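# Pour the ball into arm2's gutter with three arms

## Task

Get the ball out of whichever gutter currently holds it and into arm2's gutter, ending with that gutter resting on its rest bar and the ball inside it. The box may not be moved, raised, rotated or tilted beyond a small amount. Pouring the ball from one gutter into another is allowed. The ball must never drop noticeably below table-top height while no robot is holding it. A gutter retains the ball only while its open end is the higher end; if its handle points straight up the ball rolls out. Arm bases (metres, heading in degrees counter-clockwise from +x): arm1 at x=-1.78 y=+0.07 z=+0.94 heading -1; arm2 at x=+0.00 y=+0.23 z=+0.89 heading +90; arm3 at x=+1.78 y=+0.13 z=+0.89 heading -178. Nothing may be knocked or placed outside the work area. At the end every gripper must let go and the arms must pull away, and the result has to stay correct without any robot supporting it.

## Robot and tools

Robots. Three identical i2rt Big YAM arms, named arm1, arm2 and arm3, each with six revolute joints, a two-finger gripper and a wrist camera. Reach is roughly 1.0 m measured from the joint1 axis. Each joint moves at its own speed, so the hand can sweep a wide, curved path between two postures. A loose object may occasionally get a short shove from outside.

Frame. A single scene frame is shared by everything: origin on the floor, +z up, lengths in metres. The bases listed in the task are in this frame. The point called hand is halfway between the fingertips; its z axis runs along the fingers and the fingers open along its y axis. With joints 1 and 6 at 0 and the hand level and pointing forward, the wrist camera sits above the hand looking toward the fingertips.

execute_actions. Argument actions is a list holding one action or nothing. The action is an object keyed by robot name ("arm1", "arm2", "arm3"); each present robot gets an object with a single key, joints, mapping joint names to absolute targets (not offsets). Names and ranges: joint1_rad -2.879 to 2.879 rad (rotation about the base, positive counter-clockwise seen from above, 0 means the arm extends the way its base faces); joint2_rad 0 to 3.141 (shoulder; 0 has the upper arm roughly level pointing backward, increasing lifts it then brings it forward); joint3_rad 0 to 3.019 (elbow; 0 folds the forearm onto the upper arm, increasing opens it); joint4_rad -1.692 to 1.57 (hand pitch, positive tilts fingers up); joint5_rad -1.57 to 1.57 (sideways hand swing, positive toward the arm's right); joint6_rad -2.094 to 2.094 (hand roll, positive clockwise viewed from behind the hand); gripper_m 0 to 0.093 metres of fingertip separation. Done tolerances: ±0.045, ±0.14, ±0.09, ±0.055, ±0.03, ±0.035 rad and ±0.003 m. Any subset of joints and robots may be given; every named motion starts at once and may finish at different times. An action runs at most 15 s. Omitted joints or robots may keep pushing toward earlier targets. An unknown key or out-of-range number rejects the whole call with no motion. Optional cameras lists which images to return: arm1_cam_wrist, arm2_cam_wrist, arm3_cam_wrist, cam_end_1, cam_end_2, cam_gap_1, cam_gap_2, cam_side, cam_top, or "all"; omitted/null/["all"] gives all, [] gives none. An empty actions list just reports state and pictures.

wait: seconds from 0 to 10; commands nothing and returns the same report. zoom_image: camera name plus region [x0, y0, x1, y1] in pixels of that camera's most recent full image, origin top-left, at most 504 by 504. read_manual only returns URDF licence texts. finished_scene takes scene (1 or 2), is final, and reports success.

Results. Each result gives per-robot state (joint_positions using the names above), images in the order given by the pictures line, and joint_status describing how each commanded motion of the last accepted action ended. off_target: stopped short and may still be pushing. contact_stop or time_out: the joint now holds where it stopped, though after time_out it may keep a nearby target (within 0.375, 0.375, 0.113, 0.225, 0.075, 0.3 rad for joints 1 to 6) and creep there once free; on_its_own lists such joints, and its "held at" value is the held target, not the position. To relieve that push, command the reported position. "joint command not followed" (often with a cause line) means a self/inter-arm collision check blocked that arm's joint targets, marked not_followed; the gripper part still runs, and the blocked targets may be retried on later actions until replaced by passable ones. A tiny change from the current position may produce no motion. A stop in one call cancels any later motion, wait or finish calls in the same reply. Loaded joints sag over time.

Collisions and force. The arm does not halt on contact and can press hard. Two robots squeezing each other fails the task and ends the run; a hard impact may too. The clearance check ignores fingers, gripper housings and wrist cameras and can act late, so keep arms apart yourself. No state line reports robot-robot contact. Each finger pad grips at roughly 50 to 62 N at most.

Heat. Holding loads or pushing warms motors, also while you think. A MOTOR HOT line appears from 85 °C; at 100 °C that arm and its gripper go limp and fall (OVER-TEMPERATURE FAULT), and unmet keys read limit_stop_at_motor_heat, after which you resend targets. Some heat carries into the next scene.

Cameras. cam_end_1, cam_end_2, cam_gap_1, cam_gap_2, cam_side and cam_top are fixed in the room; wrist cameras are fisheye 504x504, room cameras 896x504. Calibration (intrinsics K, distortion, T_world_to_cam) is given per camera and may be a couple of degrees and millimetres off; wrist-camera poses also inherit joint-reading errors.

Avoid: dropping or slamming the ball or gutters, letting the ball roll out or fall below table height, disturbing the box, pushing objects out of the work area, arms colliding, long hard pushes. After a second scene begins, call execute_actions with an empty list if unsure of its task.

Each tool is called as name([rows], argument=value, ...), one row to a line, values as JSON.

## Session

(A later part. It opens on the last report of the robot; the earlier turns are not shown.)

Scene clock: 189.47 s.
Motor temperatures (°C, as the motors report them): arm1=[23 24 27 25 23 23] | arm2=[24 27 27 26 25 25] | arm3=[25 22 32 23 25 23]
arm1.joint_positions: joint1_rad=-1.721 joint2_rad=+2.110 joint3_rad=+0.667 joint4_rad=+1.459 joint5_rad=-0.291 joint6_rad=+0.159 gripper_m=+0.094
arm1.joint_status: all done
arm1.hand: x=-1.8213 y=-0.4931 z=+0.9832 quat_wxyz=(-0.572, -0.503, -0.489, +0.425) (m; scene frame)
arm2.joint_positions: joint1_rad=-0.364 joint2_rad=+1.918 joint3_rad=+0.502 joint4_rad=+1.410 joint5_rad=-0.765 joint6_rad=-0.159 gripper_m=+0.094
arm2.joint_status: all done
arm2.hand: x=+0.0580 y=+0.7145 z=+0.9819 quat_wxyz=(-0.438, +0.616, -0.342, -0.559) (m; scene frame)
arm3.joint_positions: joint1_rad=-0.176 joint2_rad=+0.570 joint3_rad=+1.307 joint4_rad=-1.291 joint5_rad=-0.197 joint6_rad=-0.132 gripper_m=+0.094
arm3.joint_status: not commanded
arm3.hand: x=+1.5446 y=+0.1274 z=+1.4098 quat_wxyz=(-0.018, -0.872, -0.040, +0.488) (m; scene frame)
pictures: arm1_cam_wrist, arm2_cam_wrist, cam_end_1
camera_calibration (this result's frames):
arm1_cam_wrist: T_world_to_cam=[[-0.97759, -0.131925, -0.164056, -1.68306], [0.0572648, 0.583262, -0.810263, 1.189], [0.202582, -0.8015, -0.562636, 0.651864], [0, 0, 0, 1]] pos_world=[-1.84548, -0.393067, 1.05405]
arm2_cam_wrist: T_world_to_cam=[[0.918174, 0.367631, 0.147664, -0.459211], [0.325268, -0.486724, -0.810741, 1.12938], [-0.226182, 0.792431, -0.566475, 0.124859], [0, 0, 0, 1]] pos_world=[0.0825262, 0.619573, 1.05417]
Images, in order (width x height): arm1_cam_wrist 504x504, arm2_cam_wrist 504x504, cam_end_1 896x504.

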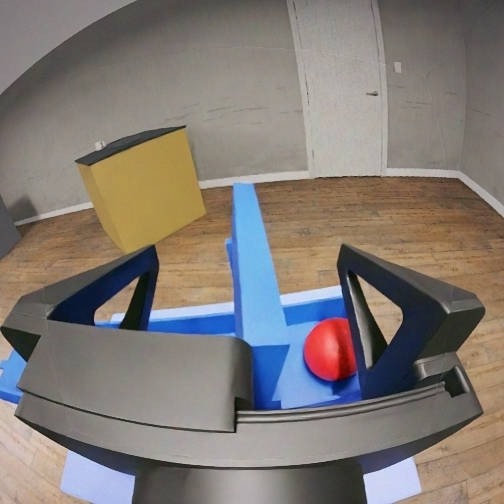

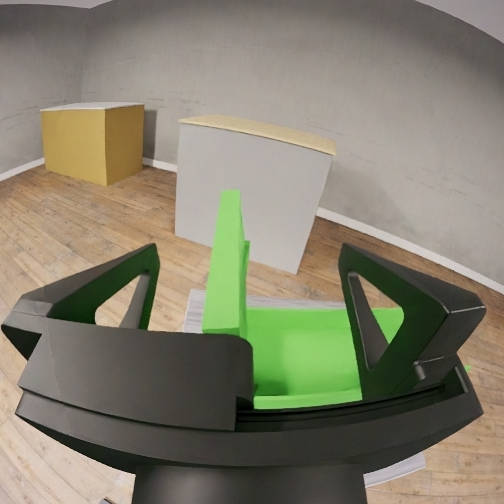

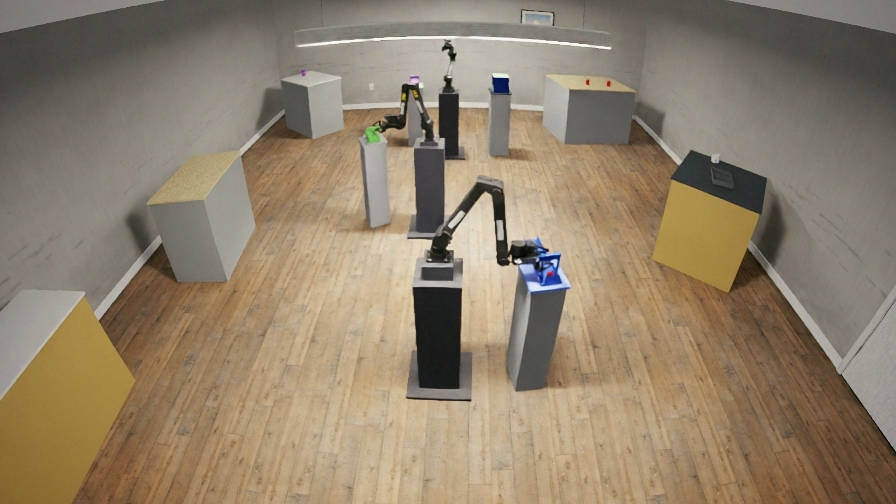

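execute_actions([
  {"arm1":{"joints":{"gripper_m":0.0}},"arm2":{"joints":{"joint2_rad":1.945,"joint4_rad":1.465}}},
], cameras=[])

execute_actions([
  {"arm2":{"joints":{"gripper_m":0.0}}},
], cameras=["arm1_cam_wrist","arm2_cam_wrist","cam_side"])

Scene clock: 198.77 s.
Motor temperatures (°C, as the motors report them): arm1=[23 24 27 25 23 23] | arm2=[24 27 27 26 25 25] | arm3=[25 22 33 23 25 23]
arm1.joint_positions: joint1_rad=-1.719 joint2_rad=+2.110 joint3_rad=+0.667 joint4_rad=+1.458 joint5_rad=-0.294 joint6_rad=+0.156 gripper_m=+0.014
arm1.joint_status: gripper_m off_target (ended at +0.014, target +0.000)
arm1.hand: x=-1.8198 y=-0.4931 z=+0.9828 quat_wxyz=(-0.572, -0.502, -0.491, +0.425) (m; scene frame)
arm2.joint_positions: joint1_rad=-0.364 joint2_rad=+1.941 joint3_rad=+0.502 joint4_rad=+1.442 joint5_rad=-0.765 joint6_rad=-0.159 gripper_m=+0.094
arm2.joint_status: all done
arm2.hand: x=+0.0576 y=+0.7135 z=+0.9780 quat_wxyz=(-0.441, +0.615, -0.339, -0.559) (m; scene frame)
arm3.joint_positions: joint1_rad=-0.176 joint2_rad=+0.570 joint3_rad=+1.307 joint4_rad=-1.291 joint5_rad=-0.197 joint6_rad=-0.132 gripper_m=+0.094
arm3.joint_status: not commanded
arm3.hand: x=+1.5446 y=+0.1274 z=+1.4098 quat_wxyz=(-0.018, -0.872, -0.040, +0.488) (m; scene frame)
pictures: none
No camera images: the call's "cameras" was empty. Leave "cameras" out to get every camera's image.

Scene clock: 199.53 s.
Motor temperatures (°C, as the motors report them): arm1=[23 24 27 25 23 23] | arm2=[24 27 27 26 25 25] | arm3=[25 22 33 23 25 23]
arm1.joint_positions: joint1_rad=-1.719 joint2_rad=+2.110 joint3_rad=+0.667 joint4_rad=+1.458 joint5_rad=-0.294 joint6_rad=+0.155 gripper_m=+0.014
arm1.joint_status: not commanded
arm1.hand: x=-1.8198 y=-0.4931 z=+0.9828 quat_wxyz=(-0.572, -0.501, -0.491, +0.425) (m; scene frame)
arm2.joint_positions: joint1_rad=-0.363 joint2_rad=+1.940 joint3_rad=+0.507 joint4_rad=+1.456 joint5_rad=-0.767 joint6_rad=-0.177 gripper_m=+0.012
arm2.joint_status: gripper_m off_target (ended at +0.012, target +0.000)
arm2.hand: x=+0.0575 y=+0.7151 z=+0.9821 quat_wxyz=(-0.452, +0.616, -0.326, -0.557) (m; scene frame)
arm3.joint_positions: joint1_rad=-0.176 joint2_rad=+0.570 joint3_rad=+1.307 joint4_rad=-1.291 joint5_rad=-0.197 joint6_rad=-0.132 gripper_m=+0.094
arm3.joint_status: not commanded
arm3.hand: x=+1.5446 y=+0.1274 z=+1.4098 quat_wxyz=(-0.018, -0.872, -0.040, +0.488) (m; scene frame)
pictures: arm1_cam_wrist, arm2_cam_wrist, cam_side
camera_calibration (this result's frames):
arm1_cam_wrist: T_world_to_cam=[[-0.977564, -0.136193, -0.160688, -1.68699], [0.0517224, 0.584301, -0.809887, 1.17869], [0.204191, -0.800027, -0.564147, 0.656477], [0, 0, 0, 1]] pos_world=[-1.84415, -0.393267, 1.05388]
arm2_cam_wrist: T_world_to_cam=[[0.912848, 0.364413, 0.184149, -0.492285], [0.348002, -0.458524, -0.817711, 1.11541], [-0.213548, 0.81053, -0.545379, 0.0900375], [0, 0, 0, 1]] pos_world=[0.0804433, 0.617862, 1.05184]
Images, in order (width x height): arm1_cam_wrist 504x504, arm2_cam_wrist 504x504, cam_side 896x504.

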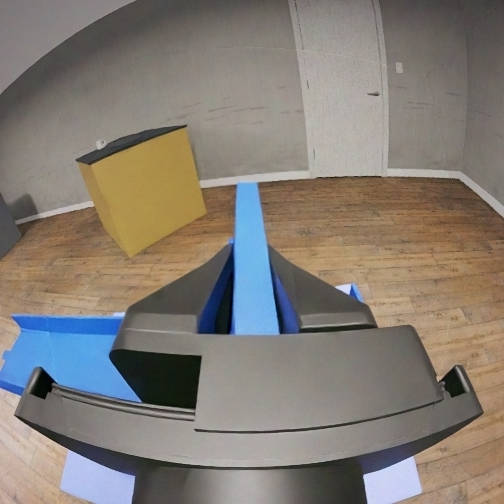

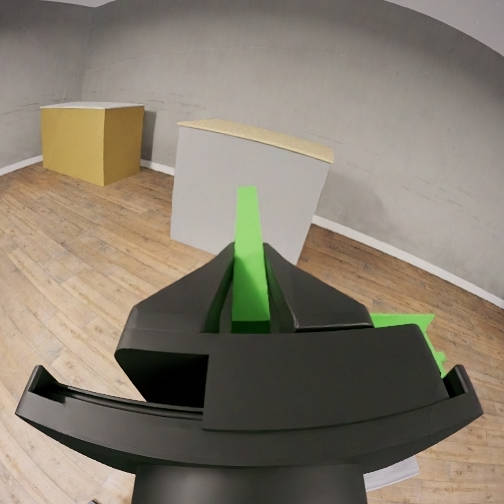

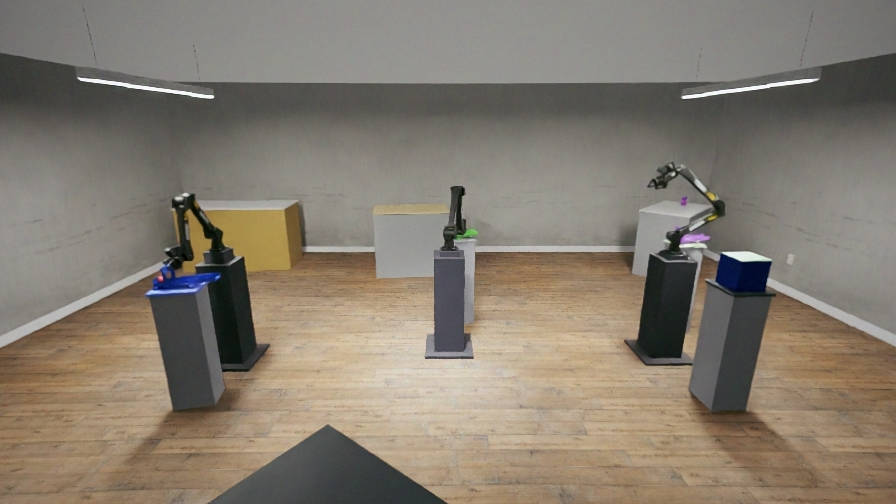

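execute_actions([
  {"arm1":{"joints":{"joint2_rad":1.95,"joint3_rad":0.63,"joint4_rad":1.31}},"arm2":{"joints":{"joint2_rad":1.78,"joint3_rad":0.49,"joint4_rad":1.28}}},
], cameras=[])

execute_actions([
  {"arm1":{"joints":{"joint2_rad":1.75,"joint3_rad":0.606,"joint4_rad":1.13,"joint6_rad":0.45}},"arm2":{"joints":{"joint2_rad":1.6,"joint3_rad":0.486,"joint4_rad":1.10,"joint6_rad":-0.45}}},
], cameras=["arm1_cam_wrist","cam_end_1","cam_side"])

Scene clock: 206.87 s.
Motor temperatures (°C, as the motors report them): arm1=[23 24 27 25 23 23] | arm2=[24 27 27 26 25 25] | arm3=[25 22 33 23 25 23]
arm1.joint_positions: joint1_rad=-1.719 joint2_rad=+1.957 joint3_rad=+0.632 joint4_rad=+1.317 joint5_rad=-0.294 joint6_rad=+0.153 gripper_m=+0.014
arm1.joint_status: all done
arm1.hand: x=-1.8196 y=-0.4903 z=+1.0208 quat_wxyz=(-0.567, -0.508, -0.495, +0.419) (m; scene frame)
arm2.joint_positions: joint1_rad=-0.363 joint2_rad=+1.796 joint3_rad=+0.487 joint4_rad=+1.278 joint5_rad=-0.767 joint6_rad=-0.172 gripper_m=+0.012
arm2.joint_status: all done
arm2.hand: x=+0.0566 y=+0.7123 z=+1.0064 quat_wxyz=(-0.432, +0.621, -0.345, -0.555) (m; scene frame)
arm3.joint_positions: joint1_rad=-0.176 joint2_rad=+0.570 joint3_rad=+1.307 joint4_rad=-1.291 joint5_rad=-0.197 joint6_rad=-0.132 gripper_m=+0.094
arm3.joint_status: not commanded
arm3.hand: x=+1.5446 y=+0.1274 z=+1.4098 quat_wxyz=(-0.018, -0.872, -0.040, +0.488) (m; scene frame)
pictures: none
No camera images: the call's "cameras" was empty. Leave "cameras" out to get every camera's image.

Scene clock: 208.13 s.
Motor temperatures (°C, as the motors report them): arm1=[23 24 27 25 23 23] | arm2=[24 27 27 26 25 25] | arm3=[25 22 33 23 25 23]
arm1.joint_positions: joint1_rad=-1.719 joint2_rad=+1.748 joint3_rad=+0.602 joint4_rad=+1.137 joint5_rad=-0.294 joint6_rad=+0.425 gripper_m=+0.014
arm1.joint_status: all done
arm1.hand: x=-1.8187 y=-0.4830 z=+1.0787 quat_wxyz=(-0.618, -0.571, -0.422, +0.338) (m; scene frame)
arm2.joint_positions: joint1_rad=-0.363 joint2_rad=+1.608 joint3_rad=+0.478 joint4_rad=+1.097 joint5_rad=-0.767 joint6_rad=-0.426 gripper_m=+0.011
arm2.joint_status: all done
arm2.hand: x=+0.0551 y=+0.7074 z=+1.0516 quat_wxyz=(-0.498, +0.660, -0.264, -0.496) (m; scene frame)
arm3.joint_positions: joint1_rad=-0.176 joint2_rad=+0.570 joint3_rad=+1.307 joint4_rad=-1.291 joint5_rad=-0.197 joint6_rad=-0.132 gripper_m=+0.094
arm3.joint_status: not commanded
arm3.hand: x=+1.5446 y=+0.1274 z=+1.4098 quat_wxyz=(-0.018, -0.872, -0.040, +0.488) (m; scene frame)
pictures: arm1_cam_wrist, cam_end_1, cam_side
camera_calibration (this result's frames):
arm1_cam_wrist: T_world_to_cam=[[-0.897678, -0.119363, -0.424178, -1.23153], [0.261216, 0.631101, -0.730396, 1.5682], [0.354882, -0.766462, -0.535346, 0.977656], [0, 0, 0, 1]] pos_world=[-1.8621, -0.387358, 1.14641]
Images, in order (width x height): arm1_cam_wrist 504x504, cam_end_1 896x504, cam_side 896x504.

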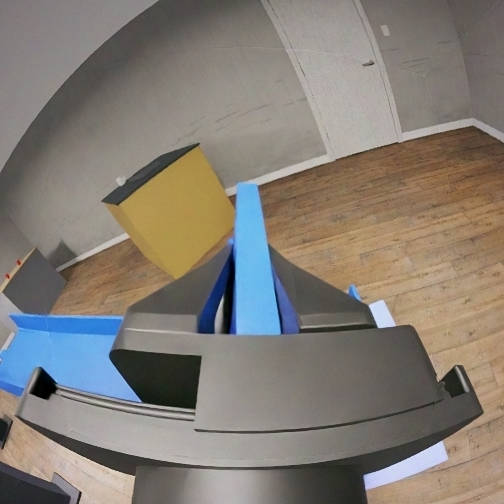

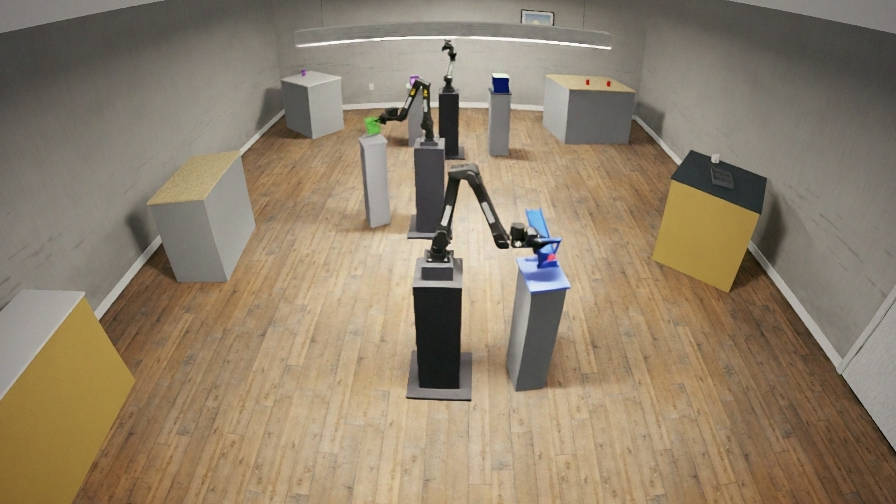

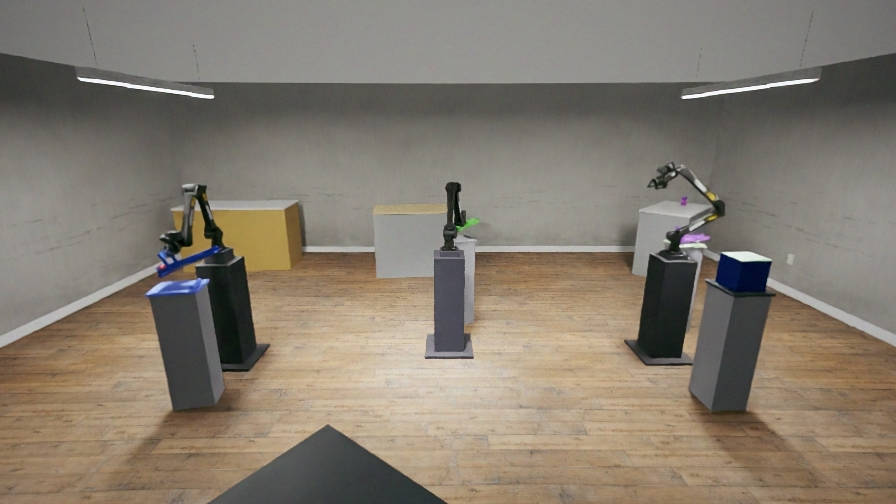

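execute_actions([
  {"arm1":{"joints":{"joint1_rad":-0.171,"joint2_rad":1.59,"joint3_rad":0.65,"joint4_rad":0.94,"joint5_rad":0.0}},"arm2":{"joints":{"joint1_rad":1.942,"joint2_rad":1.5,"joint3_rad":0.5,"joint4_rad":1.0,"joint5_rad":-1.2}}},
], cameras=[])

execute_actions([
  {"arm1":{"joints":{"joint2_rad":1.432,"joint3_rad":0.72,"joint4_rad":0.72}},"arm2":{"joints":{"joint2_rad":1.95,"joint3_rad":1.25,"joint4_rad":0.7}}},
], cameras=[])

execute_actions([
  {"arm1":{"joints":{"joint2_rad":1.6,"joint3_rad":0.93,"joint4_rad":0.68}},"arm2":{"joints":{"joint2_rad":2.435,"joint3_rad":2.01,"joint4_rad":0.445,"joint6_rad":-0.3}}},
], cameras=["cam_side","cam_gap_1"])

Scene clock: 260.87 s.
Motor temperatures (°C, as the motors report them): arm1=[23 24 28 25 23 23] | arm2=[24 27 28 25 25 25] | arm3=[25 22 34 23 25 23]
arm1.joint_positions: joint1_rad=-0.168 joint2_rad=+1.593 joint3_rad=+0.608 joint4_rad=+0.946 joint5_rad=-0.002 joint6_rad=+0.428 gripper_m=+0.014
arm1.joint_status: all done
arm1.hand: x=-1.2346 y=-0.0287 z=+1.1208 quat_wxyz=(-0.690, -0.214, -0.686, -0.088) (m; scene frame)
arm2.joint_positions: joint1_rad=+1.943 joint2_rad=+1.516 joint3_rad=+0.478 joint4_rad=+0.999 joint5_rad=-1.200 joint6_rad=-0.429 gripper_m=+0.011
arm2.joint_status: all done
arm2.hand: x=-0.3142 y=-0.0629 z=+1.0665 quat_wxyz=(+0.387, +0.397, +0.596, -0.581) (m; scene frame)
arm3.joint_positions: joint1_rad=-0.176 joint2_rad=+0.570 joint3_rad=+1.307 joint4_rad=-1.291 joint5_rad=-0.197 joint6_rad=-0.132 gripper_m=+0.094
arm3.joint_status: not commanded
arm3.hand: x=+1.5446 y=+0.1274 z=+1.4098 quat_wxyz=(-0.018, -0.872, -0.040, +0.488) (m; scene frame)
pictures: none
No camera images: the call's "cameras" was empty. Leave "cameras" out to get every camera's image.

Scene clock: 262.30 s.
Motor temperatures (°C, as the motors report them): arm1=[23 24 29 25 23 23] | arm2=[24 27 29 25 25 25] | arm3=[25 22 34 23 25 23]
arm1.joint_positions: joint1_rad=-0.168 joint2_rad=+1.432 joint3_rad=+0.665 joint4_rad=+0.725 joint5_rad=-0.002 joint6_rad=+0.428 gripper_m=+0.014
arm1.joint_status: all done
arm1.hand: x=-1.2325 y=-0.0291 z=+1.1807 quat_wxyz=(-0.689, -0.214, -0.687, -0.088) (m; scene frame)
arm2.joint_positions: joint1_rad=+1.943 joint2_rad=+1.976 joint3_rad=+1.204 joint4_rad=+0.696 joint5_rad=-1.198 joint6_rad=-0.431 gripper_m=+0.011
arm2.joint_status: all done
arm2.hand: x=-0.5418 y=-0.1511 z=+1.0622 quat_wxyz=(+0.393, +0.411, +0.593, -0.570) (m; scene frame)
arm3.joint_positions: joint1_rad=-0.176 joint2_rad=+0.570 joint3_rad=+1.307 joint4_rad=-1.291 joint5_rad=-0.197 joint6_rad=-0.132 gripper_m=+0.094
arm3.joint_status: not commanded
arm3.hand: x=+1.5446 y=+0.1274 z=+1.4098 quat_wxyz=(-0.018, -0.872, -0.040, +0.488) (m; scene frame)
pictures: none
No camera images: the call's "cameras" was empty. Leave "cameras" out to get every camera's image.

Scene clock: 263.90 s.
Motor temperatures (°C, as the motors report them): arm1=[23 24 29 25 23 23] | arm2=[24 28 30 25 25 25] | arm3=[25 22 34 23 25 23]
arm1.joint_positions: joint1_rad=-0.168 joint2_rad=+1.617 joint3_rad=+0.864 joint4_rad=+0.683 joint5_rad=-0.002 joint6_rad=+0.428 gripper_m=+0.014
arm1.joint_status: all done
arm1.hand: x=-1.1599 y=-0.0422 z=+1.1692 quat_wxyz=(-0.679, -0.217, -0.696, -0.087) (m; scene frame)
arm2.joint_positions: joint1_rad=+1.943 joint2_rad=+2.460 joint3_rad=+1.950 joint4_rad=+0.436 joint5_rad=-1.197 joint6_rad=-0.301 gripper_m=+0.011
arm2.joint_status: all done
arm2.hand: x=-0.7144 y=-0.2174 z=+1.0066 quat_wxyz=(+0.429, +0.447, +0.565, -0.544) (m; scene frame)
arm3.joint_positions: joint1_rad=-0.176 joint2_rad=+0.570 joint3_rad=+1.307 joint4_rad=-1.291 joint5_rad=-0.197 joint6_rad=-0.132 gripper_m=+0.094
arm3.joint_status: not commanded
arm3.hand: x=+1.5446 y=+0.1274 z=+1.4098 quat_wxyz=(-0.018, -0.872, -0.040, +0.488) (m; scene frame)
pictures: cam_gap_1, cam_side
Images, in order (width x height): cam_gap_1 896x504, cam_side 896x504.

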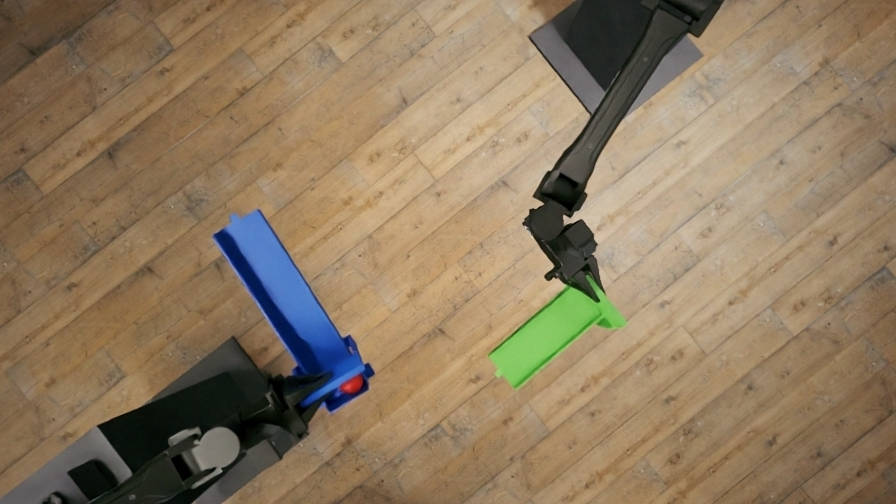

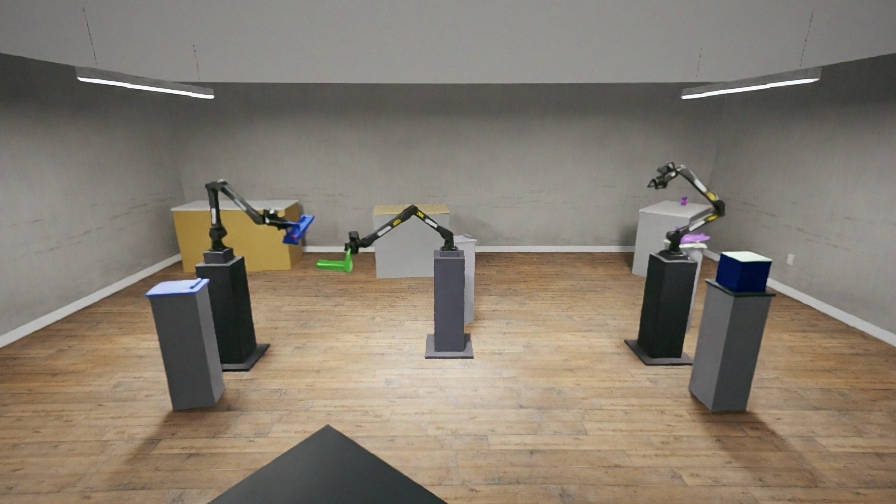

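execute_actions([
  {"arm1":{"joints":{"joint2_rad":1.755,"joint3_rad":1.20,"joint4_rad":0.645}},"arm2":{"joints":{"joint2_rad":2.41,"joint3_rad":2.05,"joint4_rad":0.455}}},
], cameras=[])

execute_actions([
  {"arm1":{"joints":{"joint5_rad":1.382}}},
], cameras=[])

execute_actions([
  {"arm1":{"joints":{"joint2_rad":1.86,"joint3_rad":1.36,"joint4_rad":0.59}}},
], cameras=[])

execute_actions([
  {"arm1":{"joints":{"joint2_rad":1.965,"joint3_rad":1.525,"joint4_rad":0.53}}},
], cameras=["cam_side","cam_gap_1"])

Scene clock: 275.20 s.
Motor temperatures (°C, as the motors report them): arm1=[23 25 32 25 23 23] | arm2=[24 32 35 26 25 25] | arm3=[25 22 34 23 25 23]
arm1.joint_positions: joint1_rad=-0.168 joint2_rad=+1.773 joint3_rad=+1.134 joint4_rad=+0.647 joint5_rad=-0.002 joint6_rad=+0.428 gripper_m=+0.014
arm1.joint_status: all done
arm1.hand: x=-1.0757 y=-0.0573 z=+1.2045 quat_wxyz=(-0.707, -0.209, -0.670, -0.090) (m; scene frame)
arm2.joint_positions: joint1_rad=+1.943 joint2_rad=+2.459 joint3_rad=+1.976 joint4_rad=+0.436 joint5_rad=-1.197 joint6_rad=-0.301 gripper_m=+0.011
arm2.joint_status: all done
arm2.hand: x=-0.7190 y=-0.2193 z=+1.0201 quat_wxyz=(+0.424, +0.438, +0.568, -0.553) (m; scene frame)
arm3.joint_positions: joint1_rad=-0.176 joint2_rad=+0.570 joint3_rad=+1.307 joint4_rad=-1.291 joint5_rad=-0.197 joint6_rad=-0.132 gripper_m=+0.094
arm3.joint_status: not commanded
arm3.hand: x=+1.5446 y=+0.1274 z=+1.4098 quat_wxyz=(-0.018, -0.872, -0.040, +0.488) (m; scene frame)
pictures: none
No camera images: the call's "cameras" was empty. Leave "cameras" out to get every camera's image.

Scene clock: 278.53 s.
Motor temperatures (°C, as the motors report them): arm1=[23 25 32 25 23 23] | arm2=[24 33 36 26 25 25] | arm3=[25 22 34 23 25 23]
arm1.joint_positions: joint1_rad=-0.168 joint2_rad=+1.773 joint3_rad=+1.134 joint4_rad=+0.647 joint5_rad=+1.319 joint6_rad=+0.431 gripper_m=+0.014
arm1.joint_status: joint5_rad time_out (moved +1.321 of +1.384)
arm1.on_its_own: joint5_rad is held at +1.316, not at your +1.382, since a time_out
arm1.hand: x=-1.2322 y=-0.1987 z=+1.2025 quat_wxyz=(-0.612, -0.583, -0.399, +0.355) (m; scene frame)
arm2.joint_positions: joint1_rad=+1.943 joint2_rad=+2.459 joint3_rad=+1.976 joint4_rad=+0.436 joint5_rad=-1.197 joint6_rad=-0.301 gripper_m=+0.011
arm2.joint_status: not commanded
arm2.hand: x=-0.7190 y=-0.2193 z=+1.0201 quat_wxyz=(+0.424, +0.438, +0.568, -0.553) (m; scene frame)
arm3.joint_positions: joint1_rad=-0.176 joint2_rad=+0.570 joint3_rad=+1.307 joint4_rad=-1.291 joint5_rad=-0.197 joint6_rad=-0.132 gripper_m=+0.094
arm3.joint_status: not commanded
arm3.hand: x=+1.5446 y=+0.1274 z=+1.4098 quat_wxyz=(-0.018, -0.872, -0.040, +0.488) (m; scene frame)
pictures: none
joint command not followed: on one or more control steps a check withheld the commanded joint targets of the arm1 arm, and it was not sent them on those steps.
cause: the commanded joint targets would bring two parts of the arm too close to each other (its wrist (the part past joint 4) and its wrist camera); next, command targets that bring no two parts of the arm closer together.
No camera images: the call's "cameras" was empty. Leave "cameras" out to get every camera's image.

not run: a stop came earlier in this reply.

not run: a stop came earlier in this reply.

execute_actions([
  {"arm1":{"joints":{"joint2_rad":1.86,"joint3_rad":1.36,"joint4_rad":0.59,"joint5_rad":1.30}},"arm2":{"joints":{"joint2_rad":2.36,"joint3_rad":2.05,"joint4_rad":0.48}}},
], cameras=[])

execute_actions([
  {"arm1":{"joints":{"joint2_rad":1.965,"joint3_rad":1.525,"joint4_rad":0.53}}},
], cameras=["cam_side","cam_gap_1"])

Scene clock: 285.47 s.
Motor temperatures (°C, as the motors report them): arm1=[23 25 33 25 23 23] | arm2=[24 34 38 26 24 25] | arm3=[25 22 34 23 25 23]
arm1.joint_positions: joint1_rad=-0.168 joint2_rad=+1.868 joint3_rad=+1.286 joint4_rad=+0.598 joint5_rad=+1.300 joint6_rad=+0.431 gripper_m=+0.014
arm1.joint_status: all done
arm1.hand: x=-1.1841 y=-0.2065 z=+1.2062 quat_wxyz=(-0.618, -0.580, -0.402, +0.348) (m; scene frame)
arm2.joint_positions: joint1_rad=+1.943 joint2_rad=+2.398 joint3_rad=+1.980 joint4_rad=+0.451 joint5_rad=-1.198 joint6_rad=-0.299 gripper_m=+0.011
arm2.joint_status: all done
arm2.hand: x=-0.7177 y=-0.2196 z=+1.0733 quat_wxyz=(+0.410, +0.411, +0.575, -0.576) (m; scene frame)
arm3.joint_positions: joint1_rad=-0.176 joint2_rad=+0.570 joint3_rad=+1.307 joint4_rad=-1.291 joint5_rad=-0.197 joint6_rad=-0.132 gripper_m=+0.094
arm3.joint_status: not commanded
arm3.hand: x=+1.5446 y=+0.1274 z=+1.4098 quat_wxyz=(-0.018, -0.872, -0.040, +0.488) (m; scene frame)
pictures: none
No camera images: the call's "cameras" was empty. Leave "cameras" out to get every camera's image.

Scene clock: 286.37 s.
Motor temperatures (°C, as the motors report them): arm1=[23 25 33 25 23 23] | arm2=[24 34 39 26 24 25] | arm3=[25 22 34 23 25 23]
arm1.joint_positions: joint1_rad=-0.168 joint2_rad=+1.974 joint3_rad=+1.447 joint4_rad=+0.537 joint5_rad=+1.300 joint6_rad=+0.431 gripper_m=+0.014
arm1.joint_status: all done
arm1.hand: x=-1.1384 y=-0.2147 z=+1.2033 quat_wxyz=(-0.616, -0.579, -0.403, +0.349) (m; scene frame)
arm2.joint_positions: joint1_rad=+1.943 joint2_rad=+2.398 joint3_rad=+1.980 joint4_rad=+0.451 joint5_rad=-1.198 joint6_rad=-0.299 gripper_m=+0.011
arm2.joint_status: not commanded
arm2.hand: x=-0.7177 y=-0.2196 z=+1.0733 quat_wxyz=(+0.410, +0.411, +0.575, -0.576) (m; scene frame)
arm3.joint_positions: joint1_rad=-0.176 joint2_rad=+0.570 joint3_rad=+1.307 joint4_rad=-1.291 joint5_rad=-0.197 joint6_rad=-0.132 gripper_m=+0.094
arm3.joint_status: not commanded
arm3.hand: x=+1.5446 y=+0.1274 z=+1.4098 quat_wxyz=(-0.018, -0.872, -0.040, +0.488) (m; scene frame)
pictures: cam_gap_1, cam_side
Images, in order (width x height): cam_gap_1 896x504, cam_side 896x504.

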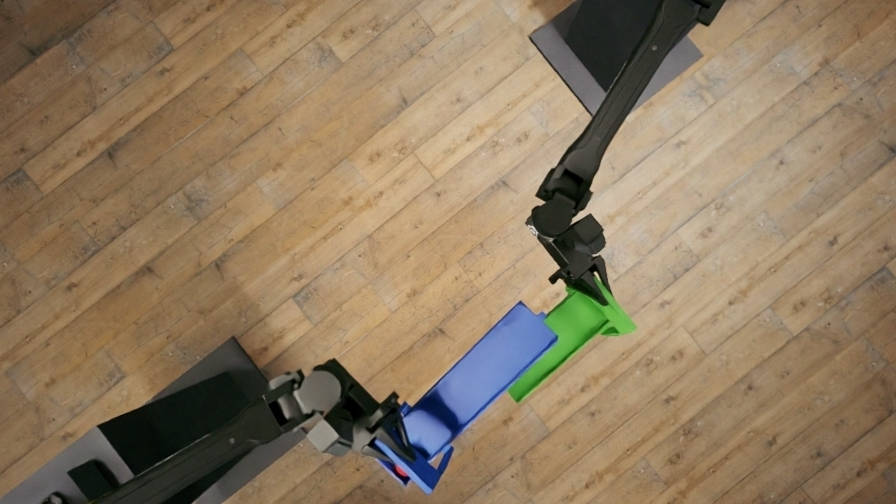

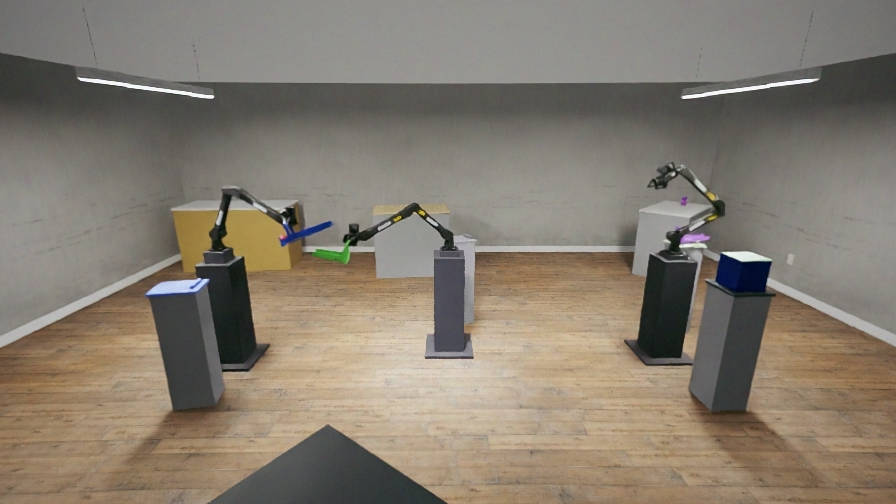

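execute_actions([
  {"arm1":{"joints":{"joint1_rad":-0.21,"joint6_rad":0.2}}},
], cameras=["cam_side","cam_gap_1","cam_end_1"])

zoom_image(camera="cam_side", region=[250, 190, 390, 280])

zoom_image(camera="cam_gap_1", region=[360, 250, 660, 504])

Scene clock: 292.60 s.
Motor temperatures (°C, as the motors report them): arm1=[23 26 35 25 23 23] | arm2=[24 35 40 26 24 25] | arm3=[25 22 34 23 25 23]
arm1.joint_positions: joint1_rad=-0.209 joint2_rad=+1.974 joint3_rad=+1.447 joint4_rad=+0.537 joint5_rad=+1.300 joint6_rad=+0.203 gripper_m=+0.014
arm1.joint_status: all done
arm1.hand: x=-1.1505 y=-0.2407 z=+1.2032 quat_wxyz=(-0.564, -0.539, -0.456, +0.428) (m; scene frame)
arm2.joint_positions: joint1_rad=+1.943 joint2_rad=+2.398 joint3_rad=+1.980 joint4_rad=+0.451 joint5_rad=-1.198 joint6_rad=-0.299 gripper_m=+0.011
arm2.joint_status: not commanded
arm2.hand: x=-0.7177 y=-0.2196 z=+1.0733 quat_wxyz=(+0.410, +0.411, +0.575, -0.576) (m; scene frame)
arm3.joint_positions: joint1_rad=-0.176 joint2_rad=+0.570 joint3_rad=+1.307 joint4_rad=-1.291 joint5_rad=-0.197 joint6_rad=-0.132 gripper_m=+0.094
arm3.joint_status: not commanded
arm3.hand: x=+1.5446 y=+0.1274 z=+1.4098 quat_wxyz=(-0.018, -0.872, -0.040, +0.488) (m; scene frame)
pictures: cam_end_1, cam_gap_1, cam_side
Images, in order (width x height): cam_end_1 896x504, cam_gap_1 896x504, cam_side 896x504.

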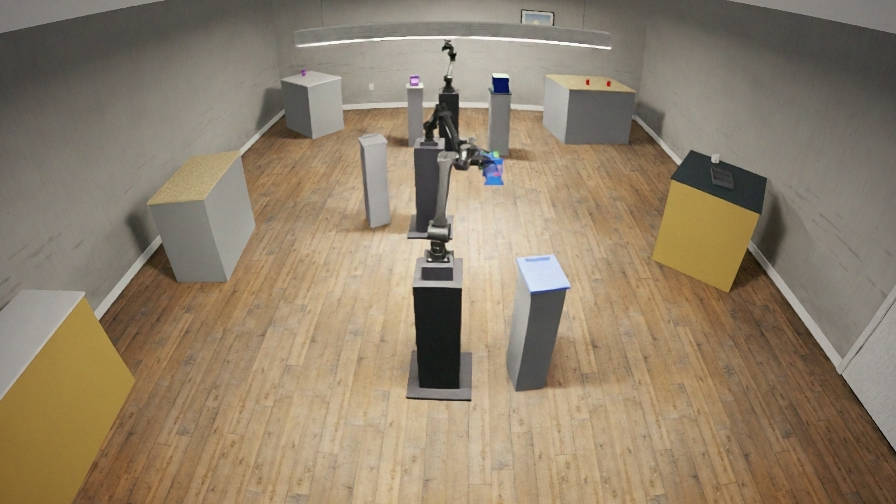

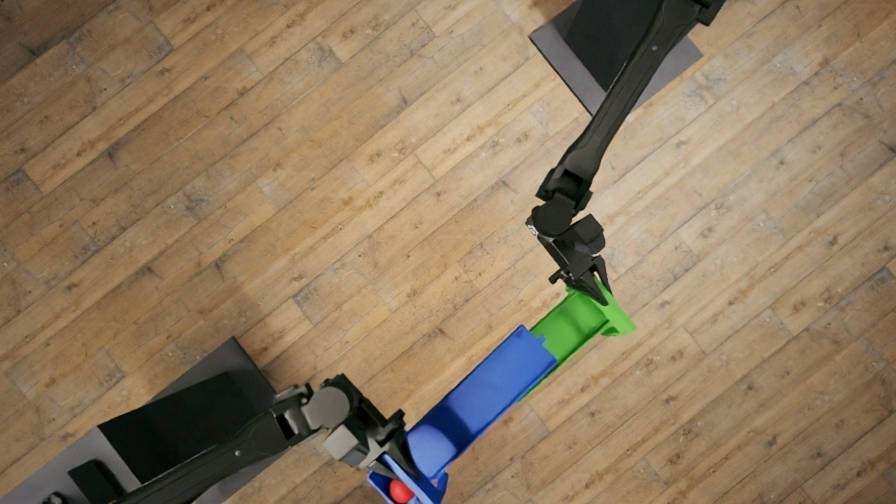

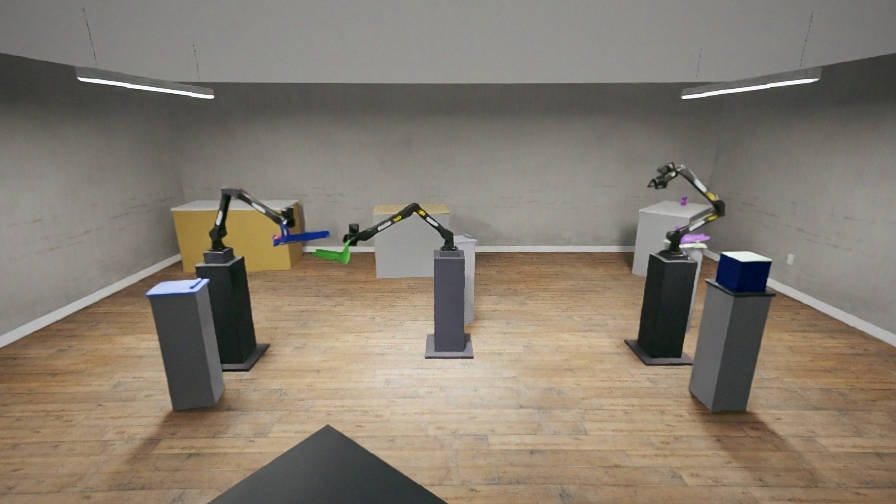

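Region (250, 190, 390, 280) of cam_side's 896x504 image, scaled by 3.600, with more detail than that image has; it fills the top 324 rows of this view, and the rest is white.

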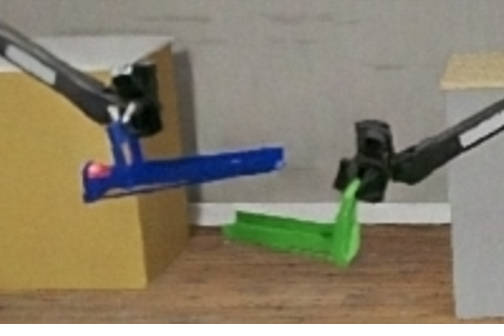

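Region (360, 250, 660, 504) of cam_gap_1's 896x504 image, scaled by 1.680, with more detail than that image has; it fills the top 427 rows of this view, and the rest is white.

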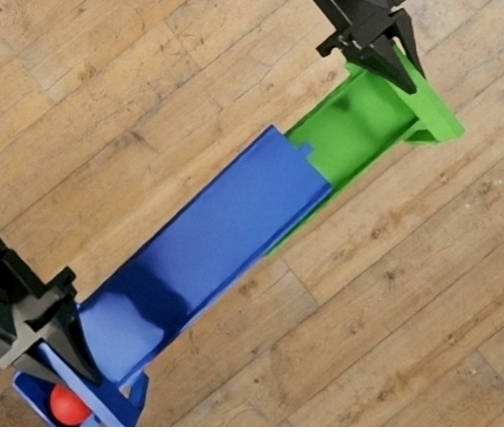

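execute_actions([
  {"arm1":{"joints":{"joint1_rad":-0.235,"joint6_rad":0.1}}},
], cameras=["cam_side","cam_gap_1"])

zoom_image(camera="cam_side", region=[250, 190, 390, 280])

zoom_image(camera="cam_gap_1", region=[360, 250, 660, 504])

Scene clock: 304.47 s.
Motor temperatures (°C, as the motors report them): arm1=[23 26 37 25 23 23] | arm2=[24 36 42 26 24 25] | arm3=[25 22 35 23 25 23]
arm1.joint_positions: joint1_rad=-0.228 joint2_rad=+1.974 joint3_rad=+1.447 joint4_rad=+0.537 joint5_rad=+1.300 joint6_rad=+0.105 gripper_m=+0.014
arm1.joint_status: all done
arm1.hand: x=-1.1565 y=-0.2524 z=+1.2032 quat_wxyz=(-0.538, -0.521, -0.477, +0.461) (m; scene frame)
arm2.joint_positions: joint1_rad=+1.943 joint2_rad=+2.398 joint3_rad=+1.980 joint4_rad=+0.451 joint5_rad=-1.198 joint6_rad=-0.299 gripper_m=+0.011
arm2.joint_status: not commanded
arm2.hand: x=-0.7177 y=-0.2196 z=+1.0733 quat_wxyz=(+0.410, +0.411, +0.575, -0.576) (m; scene frame)
arm3.joint_positions: joint1_rad=-0.176 joint2_rad=+0.570 joint3_rad=+1.307 joint4_rad=-1.291 joint5_rad=-0.197 joint6_rad=-0.132 gripper_m=+0.094
arm3.joint_status: not commanded
arm3.hand: x=+1.5446 y=+0.1274 z=+1.4098 quat_wxyz=(-0.018, -0.872, -0.040, +0.488) (m; scene frame)
pictures: cam_gap_1, cam_side
Images, in order (width x height): cam_gap_1 896x504, cam_side 896x504.

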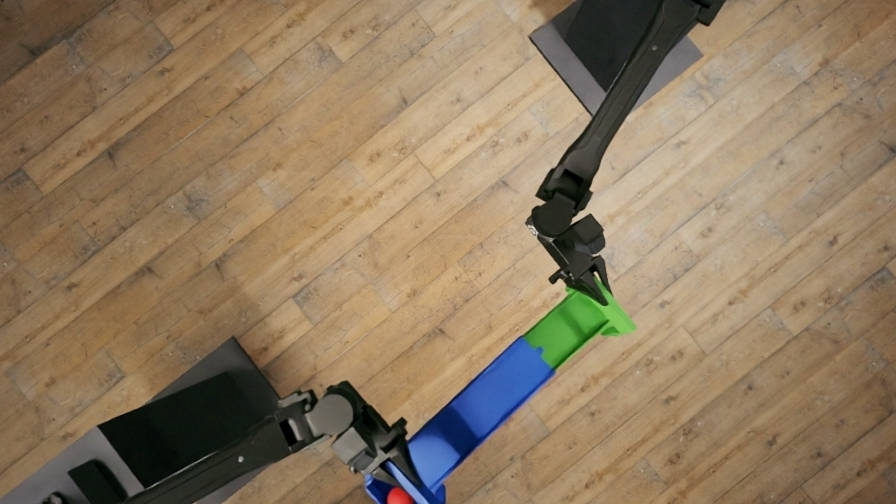

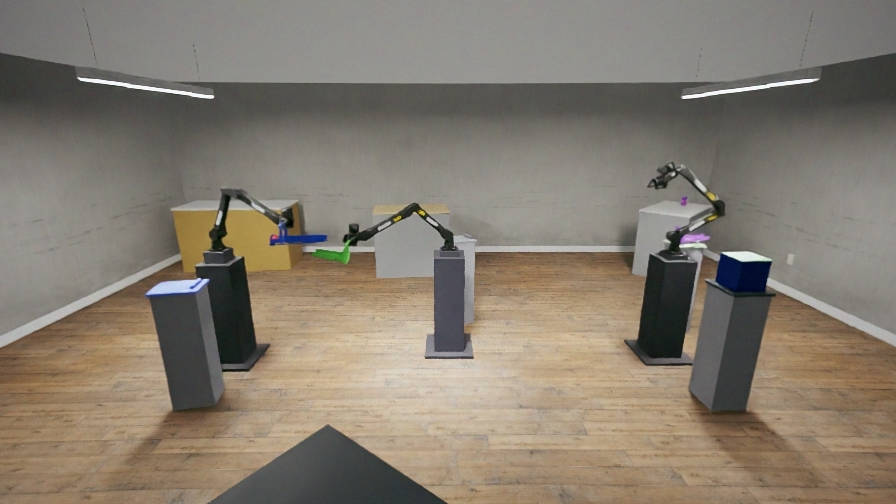

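Region (250, 190, 390, 280) of cam_side's 896x504 image, scaled by 3.600, with more detail than that image has; it fills the top 324 rows of this view, and the rest is white.

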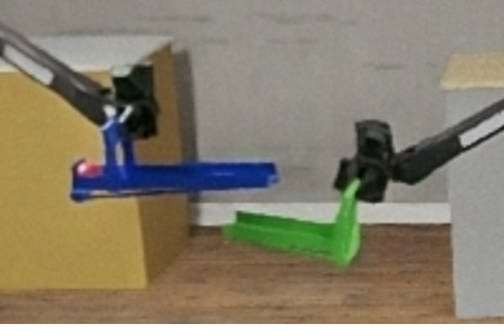

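Region (360, 250, 660, 504) of cam_gap_1's 896x504 image, scaled by 1.680, with more detail than that image has; it fills the top 427 rows of this view, and the rest is white.

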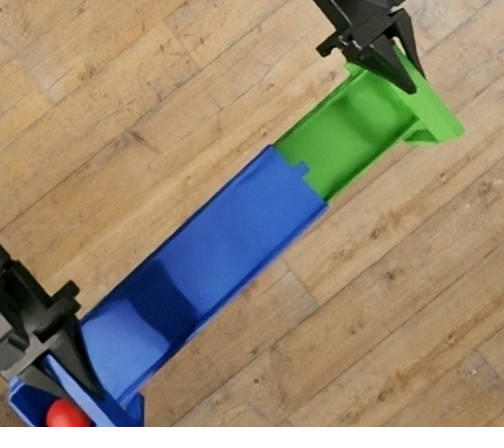

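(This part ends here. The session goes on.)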